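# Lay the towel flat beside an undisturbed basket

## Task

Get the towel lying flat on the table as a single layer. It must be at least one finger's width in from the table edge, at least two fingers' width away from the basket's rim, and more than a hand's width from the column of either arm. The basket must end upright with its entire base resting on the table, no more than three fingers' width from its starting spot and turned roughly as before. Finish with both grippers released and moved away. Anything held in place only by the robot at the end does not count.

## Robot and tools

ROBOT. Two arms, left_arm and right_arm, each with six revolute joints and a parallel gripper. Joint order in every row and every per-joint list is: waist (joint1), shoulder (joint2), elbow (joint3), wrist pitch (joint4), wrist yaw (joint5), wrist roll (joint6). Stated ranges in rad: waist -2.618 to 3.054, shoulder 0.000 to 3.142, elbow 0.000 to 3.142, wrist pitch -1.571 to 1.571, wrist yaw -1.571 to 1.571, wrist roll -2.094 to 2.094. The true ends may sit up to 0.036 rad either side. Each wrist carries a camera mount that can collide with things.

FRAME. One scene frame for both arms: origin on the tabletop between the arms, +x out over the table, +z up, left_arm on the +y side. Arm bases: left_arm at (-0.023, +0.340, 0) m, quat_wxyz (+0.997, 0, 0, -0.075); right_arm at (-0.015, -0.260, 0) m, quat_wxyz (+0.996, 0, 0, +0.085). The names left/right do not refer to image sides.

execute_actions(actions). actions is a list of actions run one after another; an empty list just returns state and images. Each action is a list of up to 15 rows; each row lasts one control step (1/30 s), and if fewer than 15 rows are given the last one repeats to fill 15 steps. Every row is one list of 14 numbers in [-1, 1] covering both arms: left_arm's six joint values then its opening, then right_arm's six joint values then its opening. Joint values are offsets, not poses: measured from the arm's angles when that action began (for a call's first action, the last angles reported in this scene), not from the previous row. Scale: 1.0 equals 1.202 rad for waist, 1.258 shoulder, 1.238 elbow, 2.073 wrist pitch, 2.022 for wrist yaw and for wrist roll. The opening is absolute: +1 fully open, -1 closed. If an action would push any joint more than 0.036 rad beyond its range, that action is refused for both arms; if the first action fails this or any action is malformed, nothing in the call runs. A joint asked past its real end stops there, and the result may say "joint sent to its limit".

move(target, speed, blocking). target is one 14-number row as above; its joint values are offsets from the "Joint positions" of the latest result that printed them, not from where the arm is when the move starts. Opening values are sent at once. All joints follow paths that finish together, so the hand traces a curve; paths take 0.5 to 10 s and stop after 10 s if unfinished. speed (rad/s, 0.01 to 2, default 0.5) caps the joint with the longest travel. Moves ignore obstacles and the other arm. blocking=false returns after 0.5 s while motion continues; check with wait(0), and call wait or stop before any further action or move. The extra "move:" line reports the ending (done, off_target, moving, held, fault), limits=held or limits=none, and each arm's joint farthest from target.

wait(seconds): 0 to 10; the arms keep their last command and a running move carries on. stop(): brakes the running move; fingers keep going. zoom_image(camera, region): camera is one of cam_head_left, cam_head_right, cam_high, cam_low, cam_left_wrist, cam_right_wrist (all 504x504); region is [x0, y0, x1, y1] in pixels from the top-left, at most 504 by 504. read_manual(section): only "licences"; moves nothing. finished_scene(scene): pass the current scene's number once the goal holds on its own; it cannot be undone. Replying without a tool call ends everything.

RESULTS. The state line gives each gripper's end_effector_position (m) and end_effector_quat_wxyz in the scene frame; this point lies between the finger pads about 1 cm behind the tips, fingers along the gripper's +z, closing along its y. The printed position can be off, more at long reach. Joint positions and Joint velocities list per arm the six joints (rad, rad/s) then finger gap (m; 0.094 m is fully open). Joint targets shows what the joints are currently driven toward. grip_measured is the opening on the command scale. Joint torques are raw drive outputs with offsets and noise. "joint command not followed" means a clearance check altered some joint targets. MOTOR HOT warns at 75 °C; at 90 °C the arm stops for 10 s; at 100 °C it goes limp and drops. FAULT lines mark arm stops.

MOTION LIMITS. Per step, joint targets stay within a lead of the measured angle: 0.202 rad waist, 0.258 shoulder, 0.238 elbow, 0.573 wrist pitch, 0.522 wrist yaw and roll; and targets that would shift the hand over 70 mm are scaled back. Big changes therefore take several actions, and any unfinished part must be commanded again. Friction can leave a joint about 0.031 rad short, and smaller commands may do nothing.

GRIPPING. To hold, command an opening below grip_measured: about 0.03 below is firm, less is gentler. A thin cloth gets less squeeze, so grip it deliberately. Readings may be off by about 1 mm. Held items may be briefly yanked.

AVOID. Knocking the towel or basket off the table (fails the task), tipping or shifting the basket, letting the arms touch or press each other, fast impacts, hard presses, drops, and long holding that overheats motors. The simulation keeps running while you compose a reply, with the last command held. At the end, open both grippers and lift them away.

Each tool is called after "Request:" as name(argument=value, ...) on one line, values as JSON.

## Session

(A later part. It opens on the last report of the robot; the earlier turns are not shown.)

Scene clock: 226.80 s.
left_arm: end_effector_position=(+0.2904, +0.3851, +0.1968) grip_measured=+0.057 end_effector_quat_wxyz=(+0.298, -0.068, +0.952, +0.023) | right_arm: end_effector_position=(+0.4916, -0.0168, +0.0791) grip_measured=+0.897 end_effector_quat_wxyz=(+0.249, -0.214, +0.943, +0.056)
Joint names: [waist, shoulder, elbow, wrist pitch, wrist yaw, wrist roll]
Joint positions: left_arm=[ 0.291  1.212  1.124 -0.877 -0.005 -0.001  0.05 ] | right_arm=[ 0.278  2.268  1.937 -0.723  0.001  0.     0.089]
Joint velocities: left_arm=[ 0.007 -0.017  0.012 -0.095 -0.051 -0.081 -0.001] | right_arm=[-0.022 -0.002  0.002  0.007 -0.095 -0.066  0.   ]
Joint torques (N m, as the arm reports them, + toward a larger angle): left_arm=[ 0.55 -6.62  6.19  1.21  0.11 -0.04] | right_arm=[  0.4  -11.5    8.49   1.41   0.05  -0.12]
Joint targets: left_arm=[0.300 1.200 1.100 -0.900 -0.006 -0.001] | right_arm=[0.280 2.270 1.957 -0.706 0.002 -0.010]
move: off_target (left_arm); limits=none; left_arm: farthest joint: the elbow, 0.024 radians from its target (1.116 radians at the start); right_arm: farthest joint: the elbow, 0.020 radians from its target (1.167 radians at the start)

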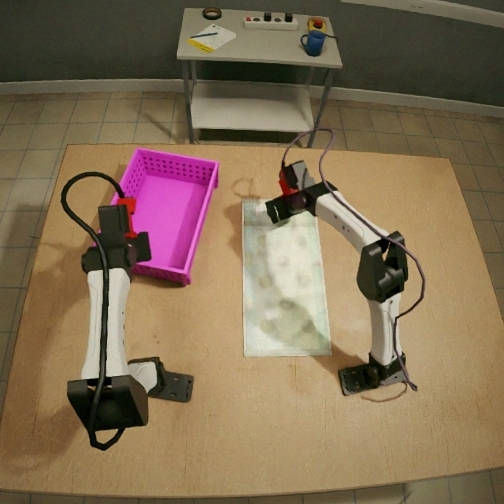

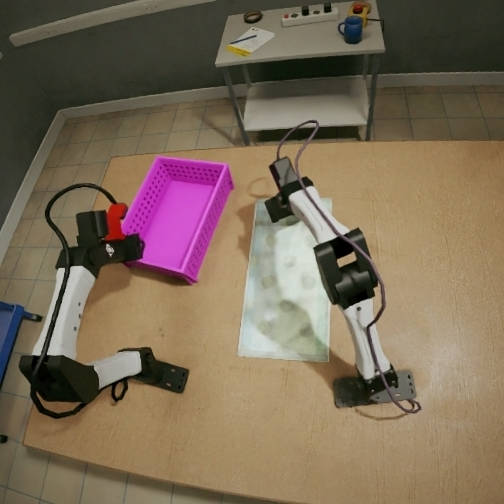

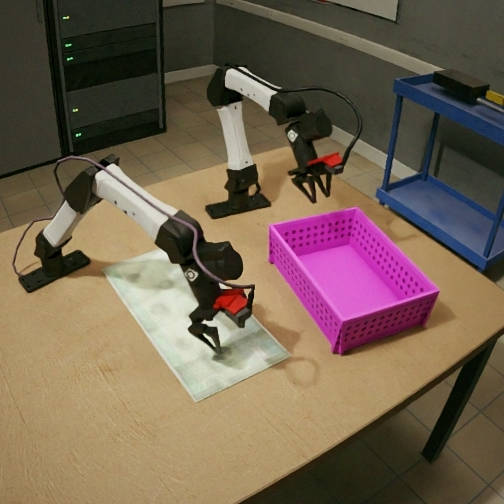

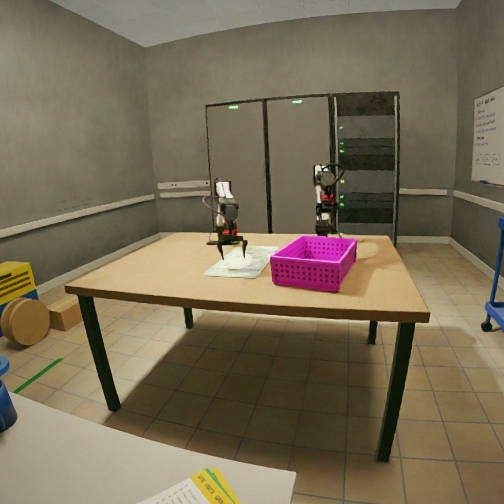

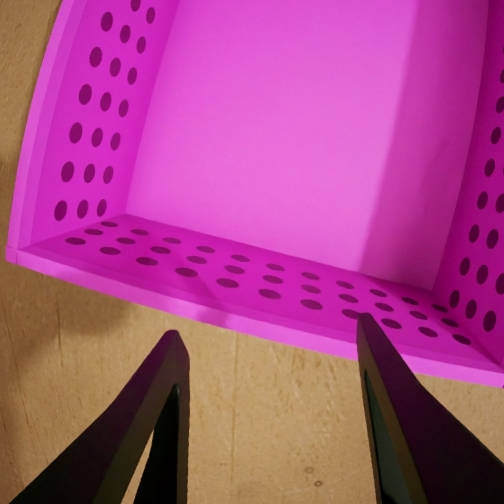

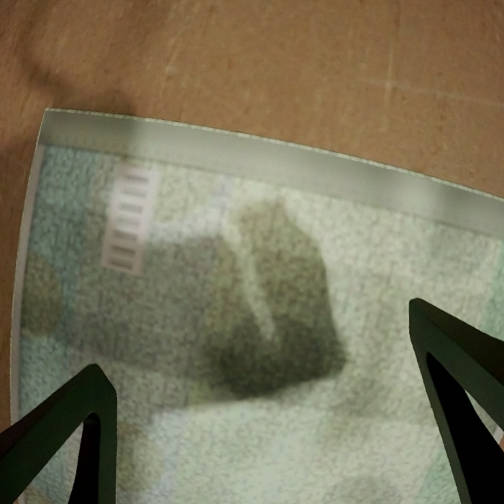

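Request:
move(target=[0,0,0,0,0,0,0.06,0.005,0.0492,-0.15,0.1214,0,0,0.9], speed=0.25)

Scene clock: 228.73 s.
left_arm: end_effector_position=(+0.2904, +0.3851, +0.1968) grip_measured=+0.057 end_effector_quat_wxyz=(+0.298, -0.068, +0.952, +0.023) | right_arm: end_effector_position=(+0.4980, -0.0135, +0.0280) grip_measured=+0.897 end_effector_quat_wxyz=(+0.269, -0.213, +0.937, +0.061)
Joint names: [waist, shoulder, elbow, wrist pitch, wrist yaw, wrist roll]
Joint positions: left_arm=[ 0.291  1.212  1.124 -0.877 -0.005 -0.001  0.05 ] | right_arm=[ 0.278  2.307  1.775 -0.479  0.    -0.     0.089]
Joint velocities: left_arm=[-0.002 -0.007 -0.017 -0.066 -0.007  0.007  0.   ] | right_arm=[-0.002 -0.012  0.017  0.051  0.022  0.007 -0.001]
Joint torques (N m, as the arm reports them, + toward a larger angle): left_arm=[-0.18 -5.53  8.24  1.41  0.15 -0.02] | right_arm=[  0.64 -10.17   5.14   1.41   0.05  -0.01]
Joint targets: left_arm=[0.291 1.212 1.124 -0.877 -0.005 -0.001] | right_arm=[0.284 2.330 1.751 -0.471 0.001 0.000]
move: off_target (right_arm); limits=none; left_arm: farthest joint: the waist, 0.000 radians from its target (0.000 radians at the start); right_arm: farthest joint: the elbow, 0.024 radians from its target (0.186 radians at the start)

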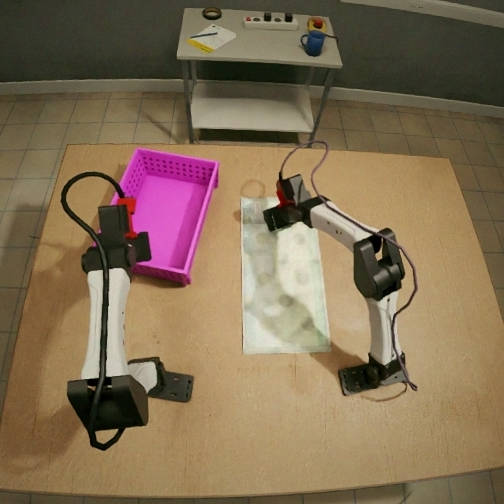

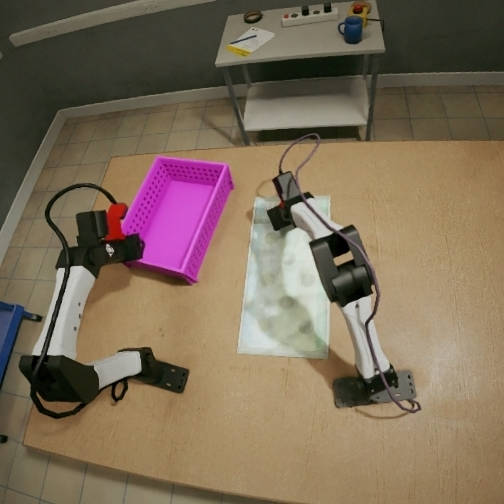

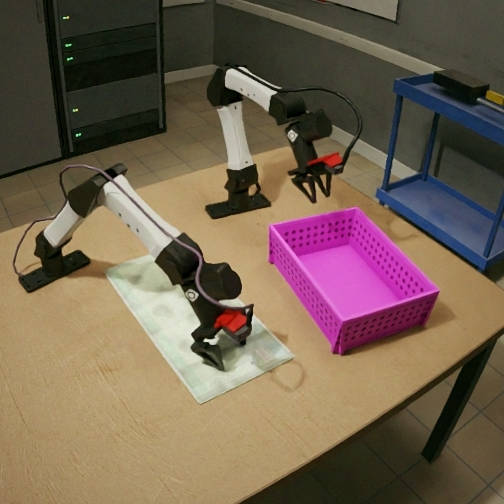

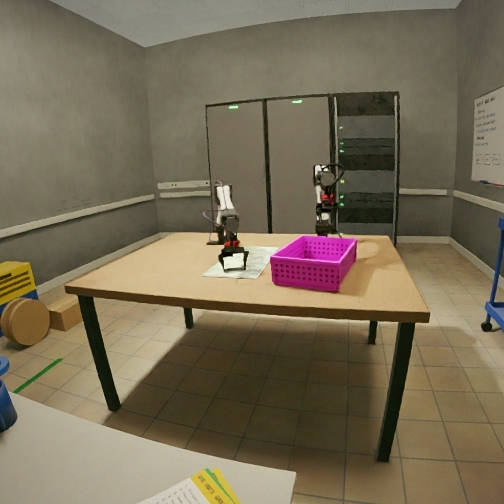

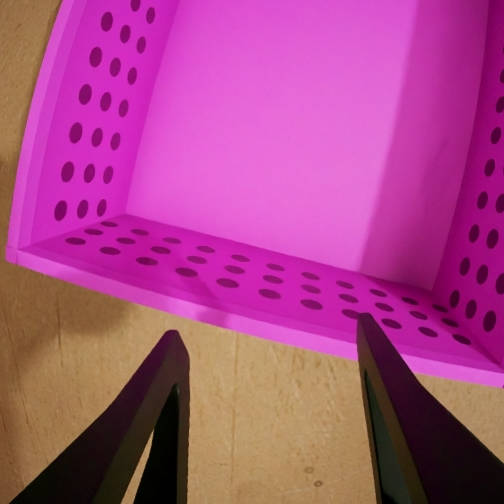

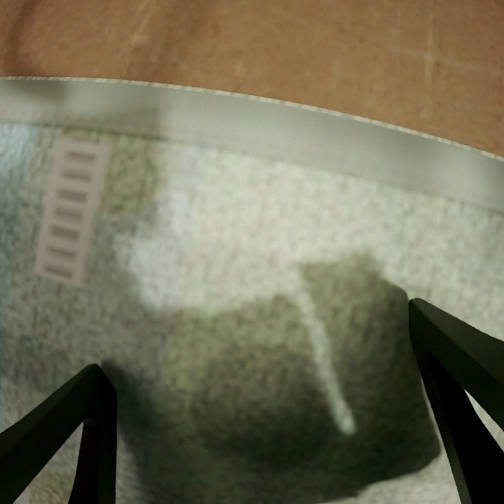

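Request:
execute_actions(actions=[[[0,0,0,0,0,0,0.06,0.003,0.0242,-0.0094,0.0021,0,0,0.9],[0,0,0,0,0,0,0.06,0.001,0.0302,0.0007,0.0004,0,0,0.9],[0,0,0,0,0,0,0.06,-0.001,0.0361,0.0107,-0.0014,0,0,0.9],[0,0,0,0,0,0,0.06,-0.003,0.042,0.0208,-0.0032,0,0,0.9],[0,0,0,0,0,0,0.06,-0.005,0.0479,0.0308,-0.0049,0,0,0.9],[0,0,0,0,0,0,0.06,-0.007,0.0539,0.0409,-0.0067,0,0,0.9],[0,0,0,0,0,0,0.06,-0.009,0.0598,0.0509,-0.0085,0,0,0.9],[0,0,0,0,0,0,0.06,-0.011,0.0657,0.061,-0.0102,0,0,0.9],[0,0,0,0,0,0,0.06,-0.013,0.0716,0.071,-0.012,0,0,0.9],[0,0,0,0,0,0,0.06,-0.015,0.0776,0.0811,-0.0138,0,0,0.9],[0,0,0,0,0,0,0.06,-0.017,0.0835,0.0911,-0.0155,0,0,0.9],[0,0,0,0,0,0,0.06,-0.019,0.0894,0.1012,-0.0173,0,0,0.9],[0,0,0,0,0,0,0.06,-0.021,0.0953,0.1112,-0.0191,0,0,0.9],[0,0,0,0,0,0,0.06,-0.023,0.1013,0.1213,-0.0208,0,0,0.9],[0,0,0,0,0,0,0.06,-0.025,0.1072,0.1313,-0.0226,0,0,0.9]]])

Request:
wait(seconds=0.4)

Scene clock: 231.07 s.
left_arm: end_effector_position=(+0.2904, +0.3851, +0.1968) grip_measured=+0.057 end_effector_quat_wxyz=(+0.298, -0.068, +0.952, +0.023) | right_arm: end_effector_position=(+0.5267, -0.0070, +0.0284) grip_measured=+0.897 end_effector_quat_wxyz=(+0.290, -0.207, +0.932, +0.065)
Joint names: [waist, shoulder, elbow, wrist pitch, wrist yaw, wrist roll]
Joint positions: left_arm=[ 0.291  1.212  1.124 -0.877 -0.005 -0.001  0.05 ] | right_arm=[ 0.266  2.397  1.91  -0.481 -0.003 -0.     0.089]
Joint velocities: left_arm=[-0.022 -0.012  0.012  0.007 -0.051 -0.037 -0.001] | right_arm=[-0.081  0.217  0.344  0.022 -0.007 -0.066 -0.   ]
Joint torques (N m, as the arm reports them, + toward a larger angle): left_arm=[-0.22 -5.48  8.21  1.45  0.12 -0.03] | right_arm=[ -0.89 -10.13   7.4    1.06   0.07  -0.02]
Joint targets: left_arm=[0.291 1.212 1.124 -0.877 -0.005 -0.001] | right_arm=[0.247 2.442 1.938 -0.526 0.001 -0.000]

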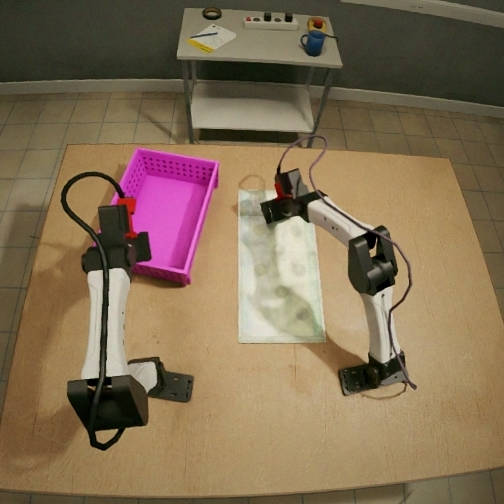

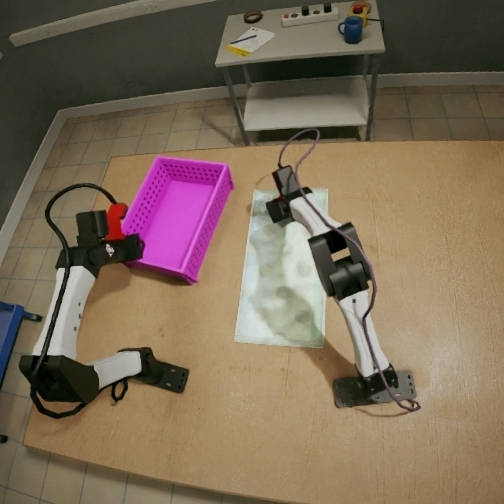

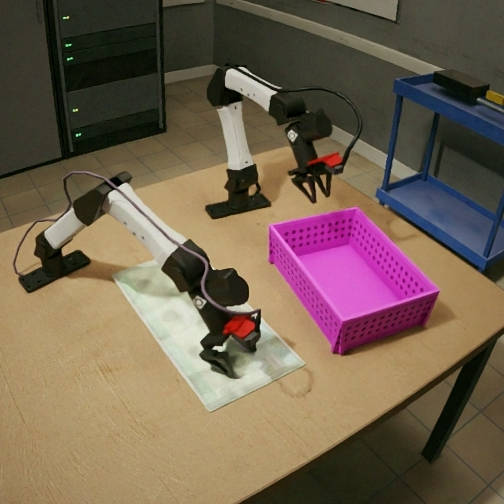

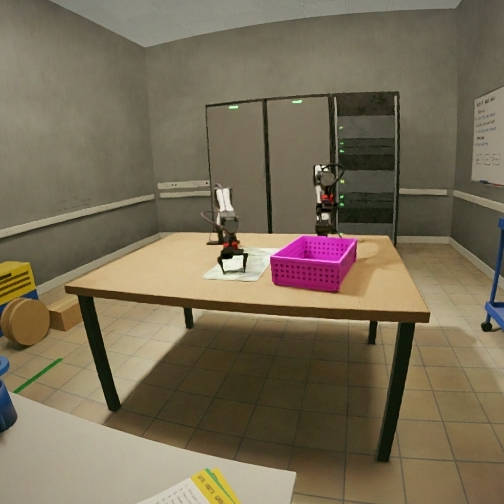

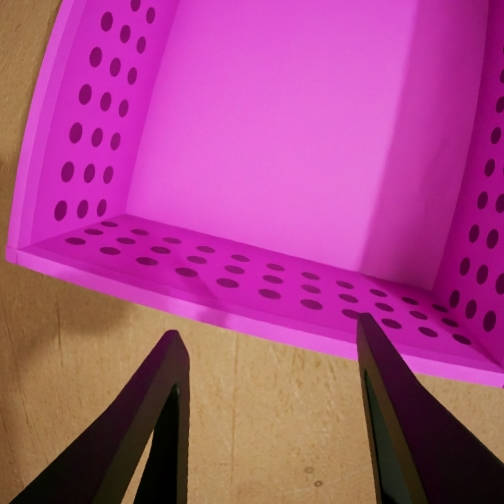

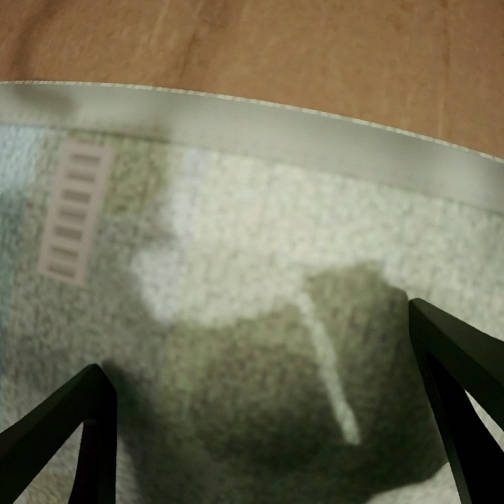

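Scene clock: 231.47 s.
left_arm: end_effector_position=(+0.2904, +0.3851, +0.1968) grip_measured=+0.057 end_effector_quat_wxyz=(+0.298, -0.068, +0.952, +0.023) | right_arm: end_effector_position=(+0.5322, -0.0099, +0.0285) grip_measured=+0.897 end_effector_quat_wxyz=(+0.293, -0.203, +0.932, +0.065)
Joint names: [waist, shoulder, elbow, wrist pitch, wrist yaw, wrist roll]
Joint positions: left_arm=[ 0.291  1.212  1.124 -0.877 -0.005 -0.001  0.05 ] | right_arm=[ 0.257  2.409  1.929 -0.481 -0.004 -0.     0.089]
Joint velocities: left_arm=[-0.007  0.007 -0.002 -0.051  0.022 -0.022  0.   ] | right_arm=[-0.002  0.002  0.007  0.051 -0.022 -0.007  0.001]
Joint torques (N m, as the arm reports them, + toward a larger angle): left_arm=[-0.2  -5.54  8.21  1.43  0.13 -0.02] | right_arm=[ -0.52 -10.22   7.69   1.03   0.09  -0.02]
Joint targets: left_arm=[0.291 1.212 1.124 -0.877 -0.005 -0.001] | right_arm=[0.247 2.442 1.937 -0.526 0.000 -0.000]
wait: 0.40 s; at rest by 0.27 s

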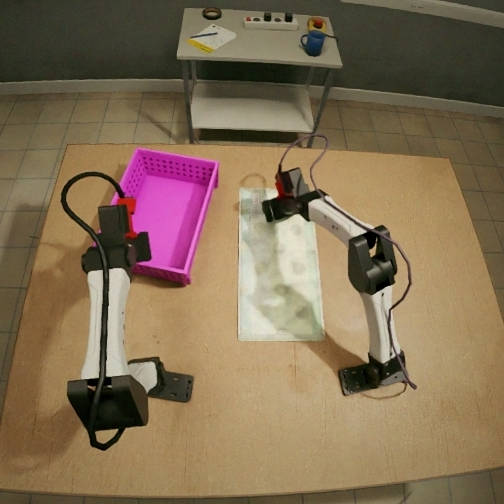

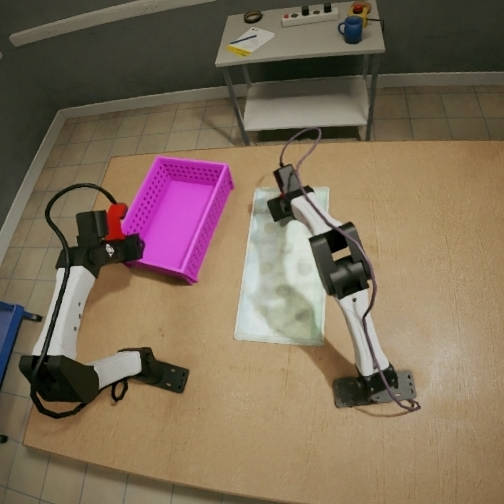

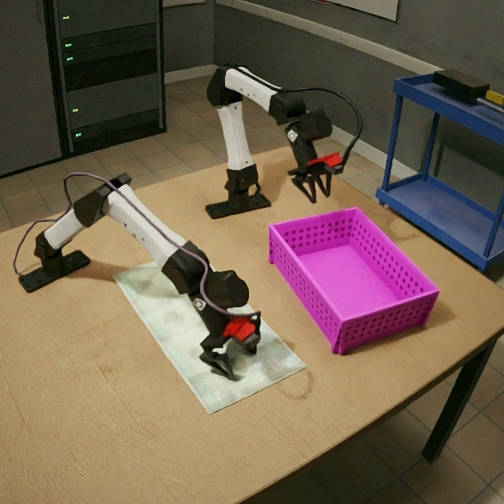

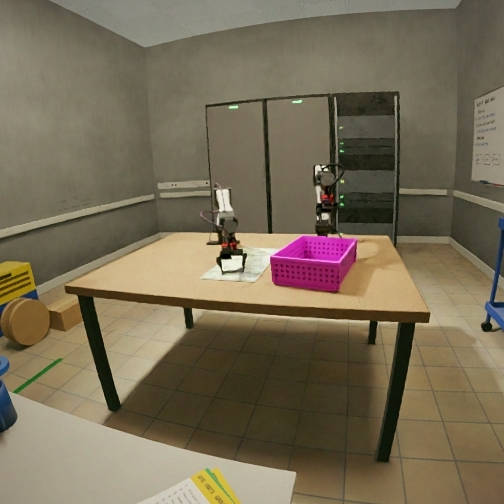

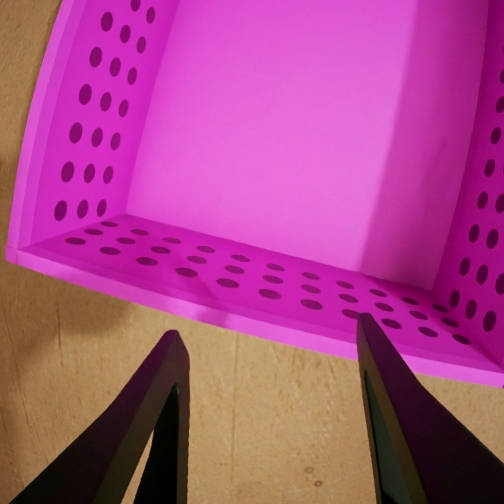

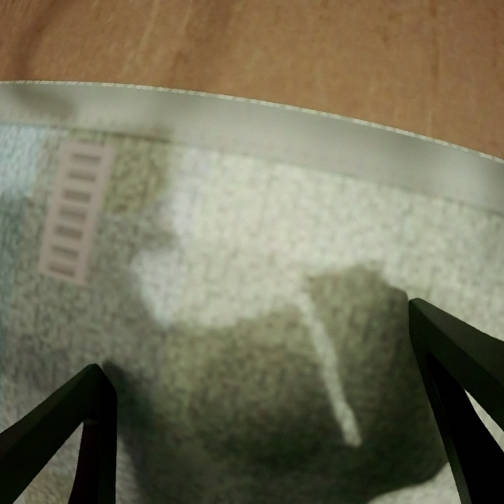

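Request:
execute_actions(actions=[[[0,0,0,0,0,0,0.06,-0.0115,0.0325,0.0178,-0.0236,0.002,0,0.9],[0,0,0,0,0,0,0.06,-0.0146,0.0388,0.0291,-0.0256,0.002,0,0.9],[0,0,0,0,0,0,0.06,-0.0178,0.0451,0.0404,-0.0275,0.002,0,0.9],[0,0,0,0,0,0,0.06,-0.0209,0.0514,0.0517,-0.0294,0.002,0,0.9],[0,0,0,0,0,0,0.06,-0.0241,0.0577,0.063,-0.0314,0.002,0,0.9],[0,0,0,0,0,0,0.06,-0.0273,0.064,0.0743,-0.0333,0.002,0,0.9],[0,0,0,0,0,0,0.06,-0.0304,0.0703,0.0856,-0.0352,0.002,0,0.9],[0,0,0,0,0,0,0.06,-0.0336,0.0766,0.097,-0.0372,0.002,0,0.9],[0,0,0,0,0,0,0.06,-0.0367,0.0829,0.1083,-0.0391,0.002,0,0.9],[0,0,0,0,0,0,0.06,-0.0399,0.0892,0.1196,-0.041,0.002,0,0.9],[0,0,0,0,0,0,0.06,-0.0431,0.0955,0.1309,-0.043,0.002,0,0.9],[0,0,0,0,0,0,0.06,-0.0462,0.1018,0.1422,-0.0449,0.002,0,0.9],[0,0,0,0,0,0,0.06,-0.0494,0.1081,0.1535,-0.0468,0.002,0,0.9],[0,0,0,0,0,0,0.06,-0.0525,0.1144,0.1648,-0.0488,0.002,0,0.9],[0,0,0,0,0,0,0.06,-0.0557,0.1207,0.1761,-0.0507,0.002,0,0.9]]])

Request:
wait(seconds=0.4)

Scene clock: 233.53 s.
left_arm: end_effector_position=(+0.2904, +0.3851, +0.1968) grip_measured=+0.057 end_effector_quat_wxyz=(+0.298, -0.068, +0.952, +0.023) | right_arm: end_effector_position=(+0.5690, -0.0268, +0.0294) grip_measured=+0.897 end_effector_quat_wxyz=(+0.307, -0.179, +0.933, +0.061)
Joint names: [waist, shoulder, elbow, wrist pitch, wrist yaw, wrist roll]
Joint positions: left_arm=[ 0.291  1.212  1.124 -0.877 -0.005 -0.001  0.05 ] | right_arm=[ 0.209  2.517  2.115 -0.533 -0.004 -0.     0.089]
Joint velocities: left_arm=[-0.007  0.002 -0.007 -0.007 -0.051 -0.007 -0.001] | right_arm=[-0.115  0.212  0.398 -0.081  0.022  0.051 -0.   ]
Joint torques (N m, as the arm reports them, + toward a larger angle): left_arm=[-0.21 -5.56  8.21  1.42  0.13 -0.05] | right_arm=[ -0.77 -11.09   7.72   1.13   0.09  -0.02]
Joint targets: left_arm=[0.291 1.212 1.124 -0.877 -0.005 -0.001] | right_arm=[0.190 2.561 2.147 -0.587 0.001 -0.000]

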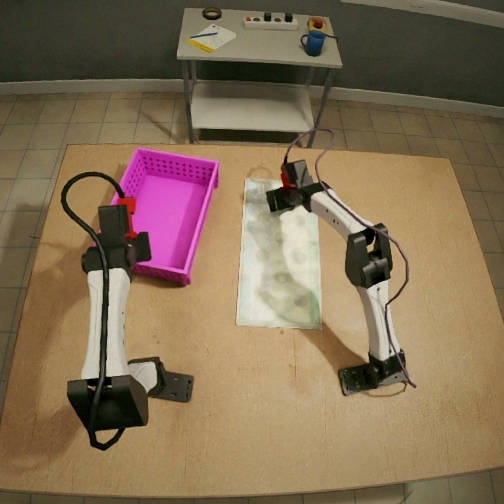

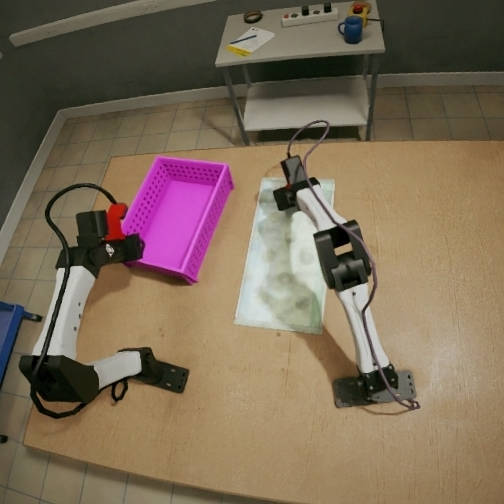

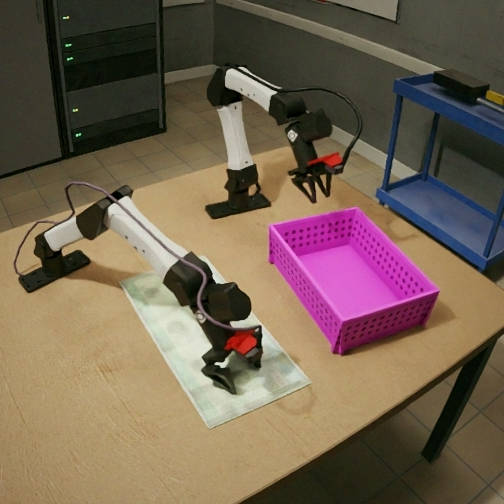

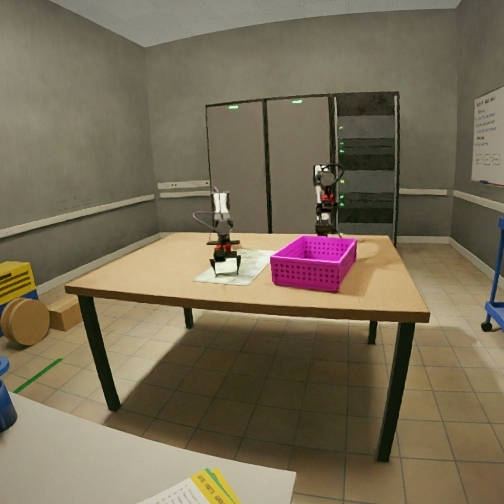

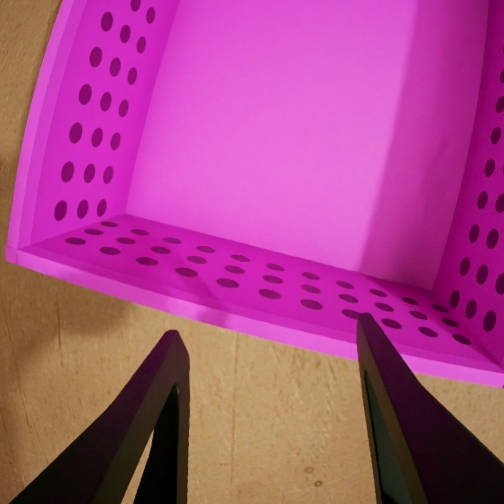

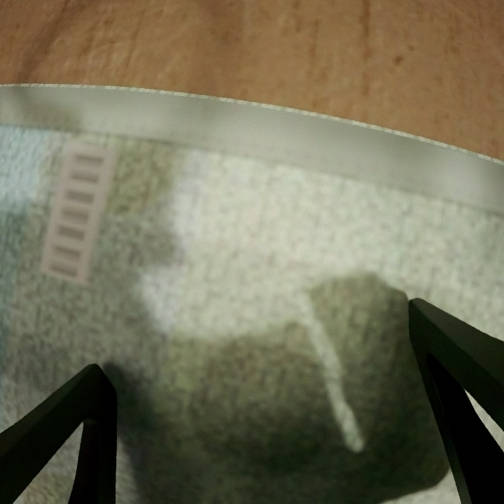

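Scene clock: 233.93 s.
left_arm: end_effector_position=(+0.2904, +0.3851, +0.1968) grip_measured=+0.057 end_effector_quat_wxyz=(+0.298, -0.068, +0.952, +0.023) | right_arm: end_effector_position=(+0.5742, -0.0320, +0.0295) grip_measured=+0.897 end_effector_quat_wxyz=(+0.308, -0.174, +0.933, +0.059)
Joint names: [waist, shoulder, elbow, wrist pitch, wrist yaw, wrist roll]
Joint positions: left_arm=[ 0.291  1.212  1.124 -0.877 -0.005 -0.001  0.05 ] | right_arm=[ 0.198  2.53   2.137 -0.539 -0.004 -0.     0.089]
Joint velocities: left_arm=[ 0.007 -0.002  0.007  0.022  0.007 -0.007 -0.   ] | right_arm=[ 0.002 -0.007  0.002 -0.095 -0.066 -0.007 -0.001]
Joint torques (N m, as the arm reports them, + toward a larger angle): left_arm=[-0.17 -5.59  8.27  1.42  0.12 -0.04] | right_arm=[ -0.44 -11.11   7.87   1.06   0.09  -0.02]
Joint targets: left_arm=[0.291 1.212 1.124 -0.877 -0.005 -0.001] | right_arm=[0.190 2.561 2.147 -0.587 0.001 -0.000]
wait: 0.40 s; at rest by 0.33 s

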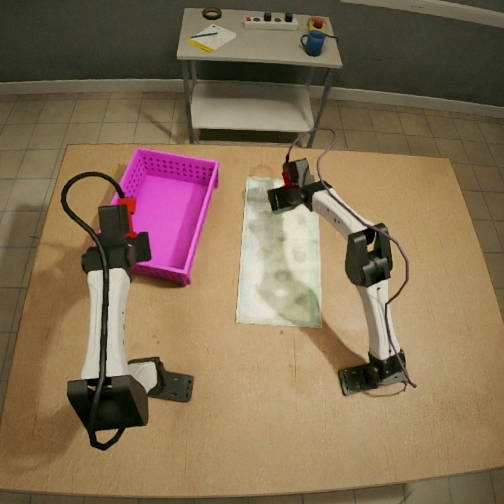

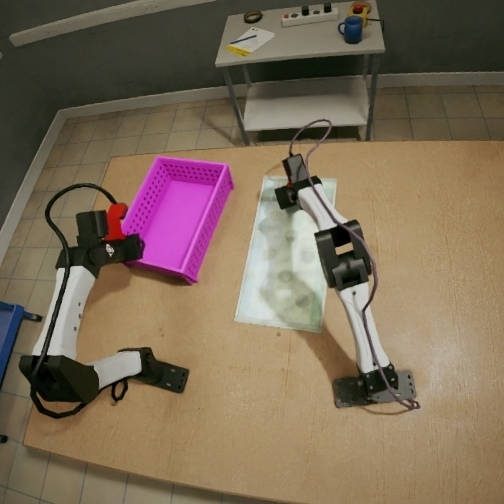

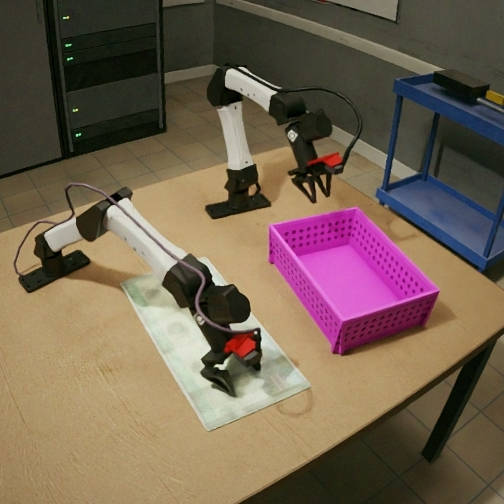

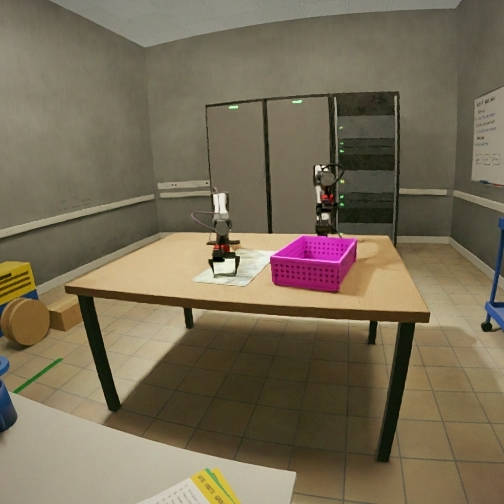

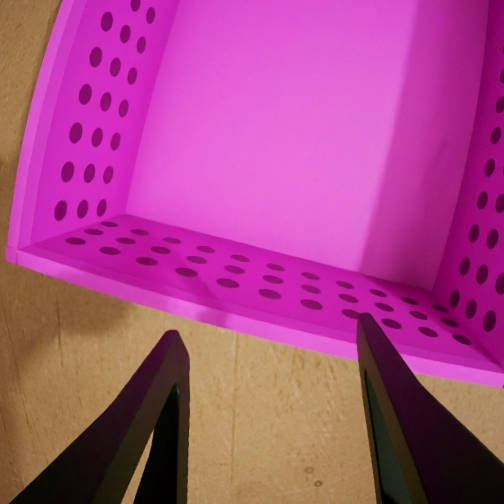

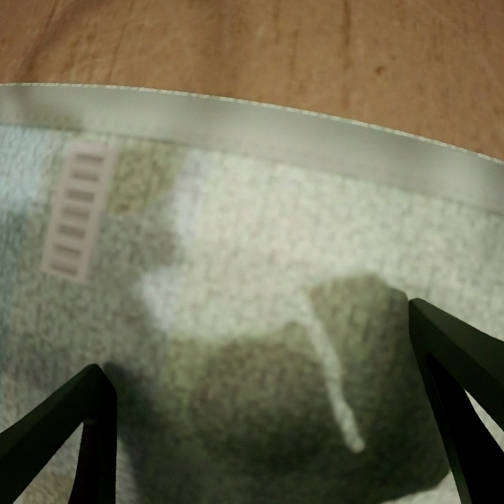

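Good placement. Lift and retreat.

Request:
move(target=[0,0,0,0,0,0,0.06,0,-0.12,0,0,0,0,0.9], speed=0.4)

Request:
move(target=[0.3,-0.25,-0.2,0,0,0,0.06,-0.75,-0.87,-0.68,-0.3,0,0,0.9], speed=0.9)

Scene clock: 240.33 s.
left_arm: end_effector_position=(+0.2904, +0.3851, +0.1968) grip_measured=+0.057 end_effector_quat_wxyz=(+0.298, -0.068, +0.952, +0.023) | right_arm: end_effector_position=(+0.5795, -0.0300, +0.1257) grip_measured=+0.897 end_effector_quat_wxyz=(+0.380, -0.169, +0.906, +0.073)
Joint names: [waist, shoulder, elbow, wrist pitch, wrist yaw, wrist roll]
Joint positions: left_arm=[ 0.291  1.212  1.124 -0.877 -0.005 -0.001  0.05 ] | right_arm=[ 0.198  2.374  2.137 -0.539 -0.004 -0.     0.089]
Joint velocities: left_arm=[-0.007 -0.017 -0.012  0.037 -0.022 -0.007  0.   ] | right_arm=[-0.012 -0.012  0.012  0.022  0.022  0.066  0.   ]
Joint torques (N m, as the arm reports them, + toward a larger angle): left_arm=[-0.21 -5.62  8.34  1.44  0.11 -0.02] | right_arm=[  0.14 -12.41   7.37   1.64   0.04  -0.02]
Joint targets: left_arm=[0.291 1.212 1.124 -0.877 -0.005 -0.001] | right_arm=[0.198 2.378 2.137 -0.539 -0.004 -0.000]
move: done; limits=none; left_arm: farthest joint: the waist, 0.000 radians from its target (0.000 radians at the start); right_arm: farthest joint: the shoulder, 0.005 radians from its target (0.151 radians at the start)

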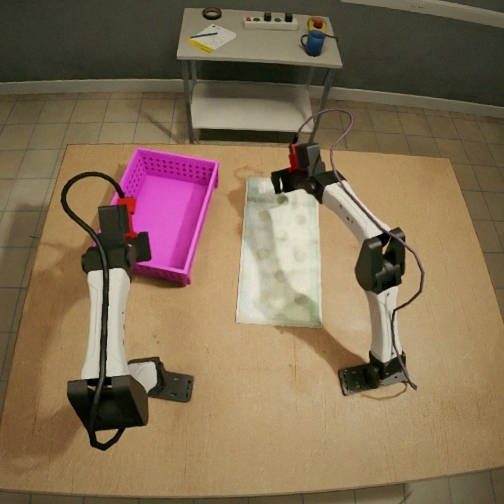

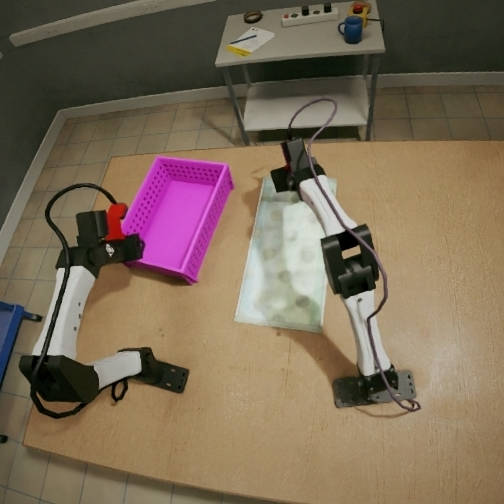

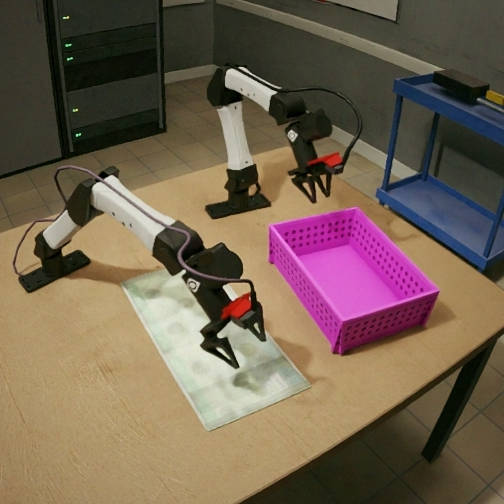

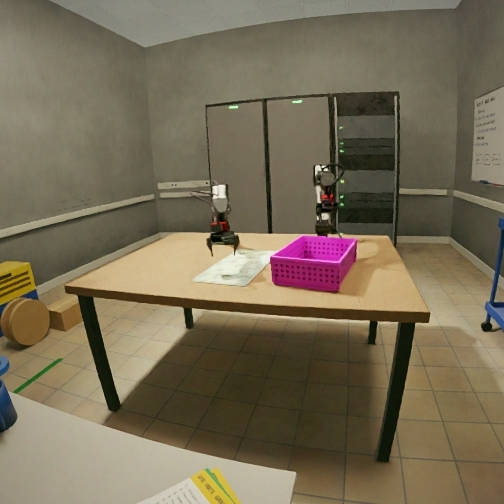

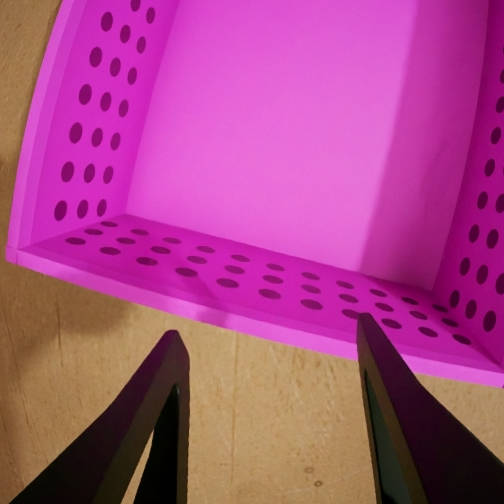

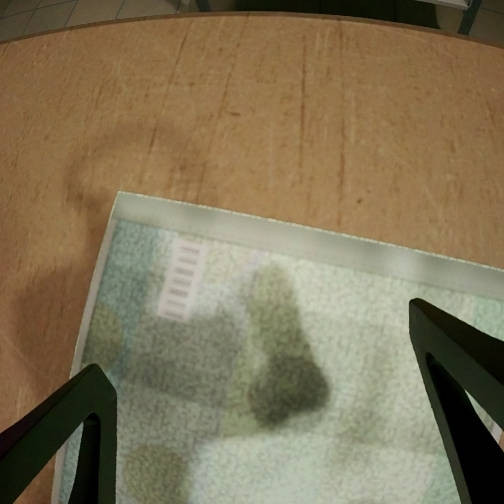

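Scene clock: 242.20 s.
left_arm: end_effector_position=(+0.2056, +0.4630, +0.1880) grip_measured=+0.057 end_effector_quat_wxyz=(+0.323, -0.230, +0.914, +0.083) | right_arm: end_effector_position=(+0.2404, -0.4079, +0.2113) grip_measured=+0.897 end_effector_quat_wxyz=(+0.214, +0.253, +0.942, -0.056)
Joint names: [waist, shoulder, elbow, wrist pitch, wrist yaw, wrist roll]
Joint positions: left_arm=[ 0.642  0.916  0.901 -0.876 -0.005 -0.001  0.05 ] | right_arm=[-0.696  1.287  1.313 -1.15  -0.003 -0.     0.089]
Joint velocities: left_arm=[-0.007 -0.002  0.007  0.007  0.051 -0.022  0.   ] | right_arm=[-0.012 -0.017 -0.002  0.007 -0.081  0.022  0.001]
Joint torques (N m, as the arm reports them, + toward a larger angle): left_arm=[ 0.55 -4.12  6.21  1.52  0.11 -0.05] | right_arm=[-0.44 -3.96  5.44  1.08  0.03 -0.01]
Joint targets: left_arm=[0.652 0.898 0.876 -0.877 -0.005 -0.001] | right_arm=[-0.704 1.280 1.295 -1.161 -0.004 -0.000]
move: off_target (left_arm); limits=none; left_arm: farthest joint: the elbow, 0.025 radians from its target (0.248 radians at the start); right_arm: farthest joint: the elbow, 0.017 radians from its target (0.842 radians at the start)

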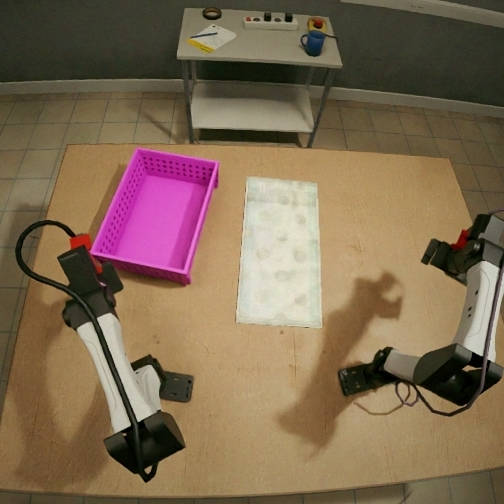

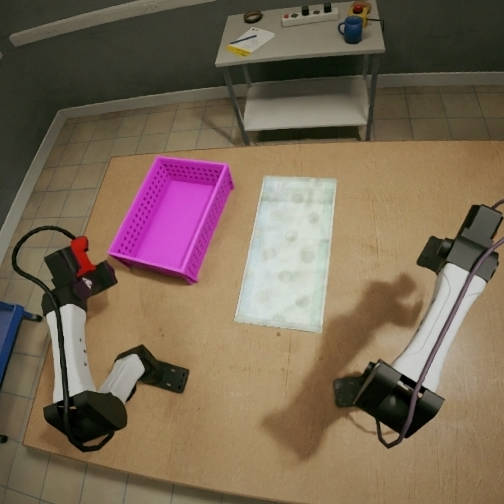

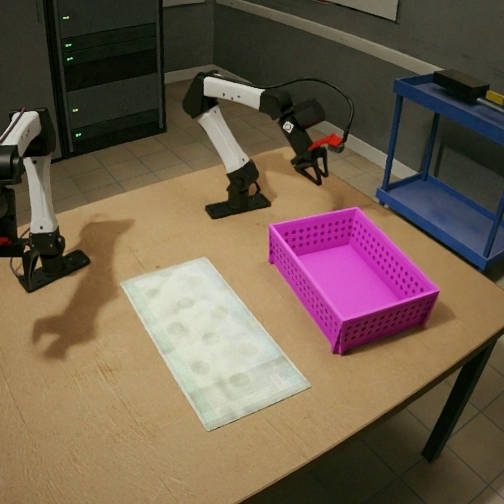

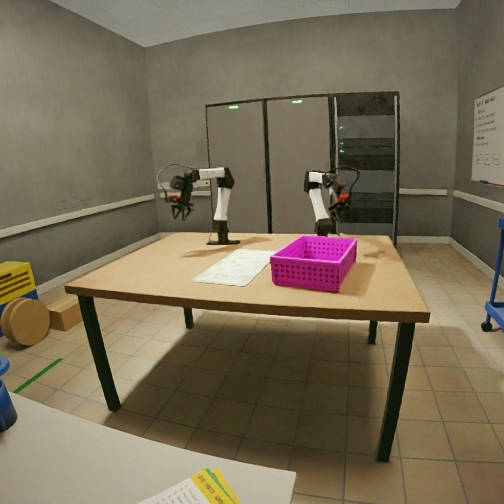

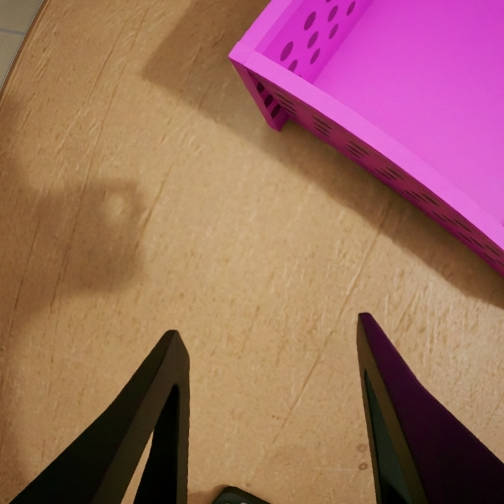

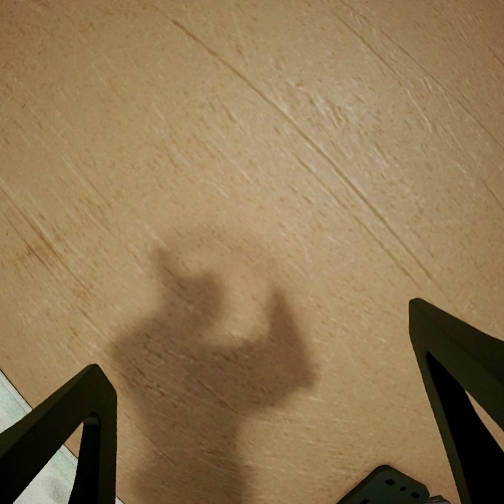

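The towel is flat and clear of everything.

Request:
finished_scene(scene=1)

The scene is finished: the task was done.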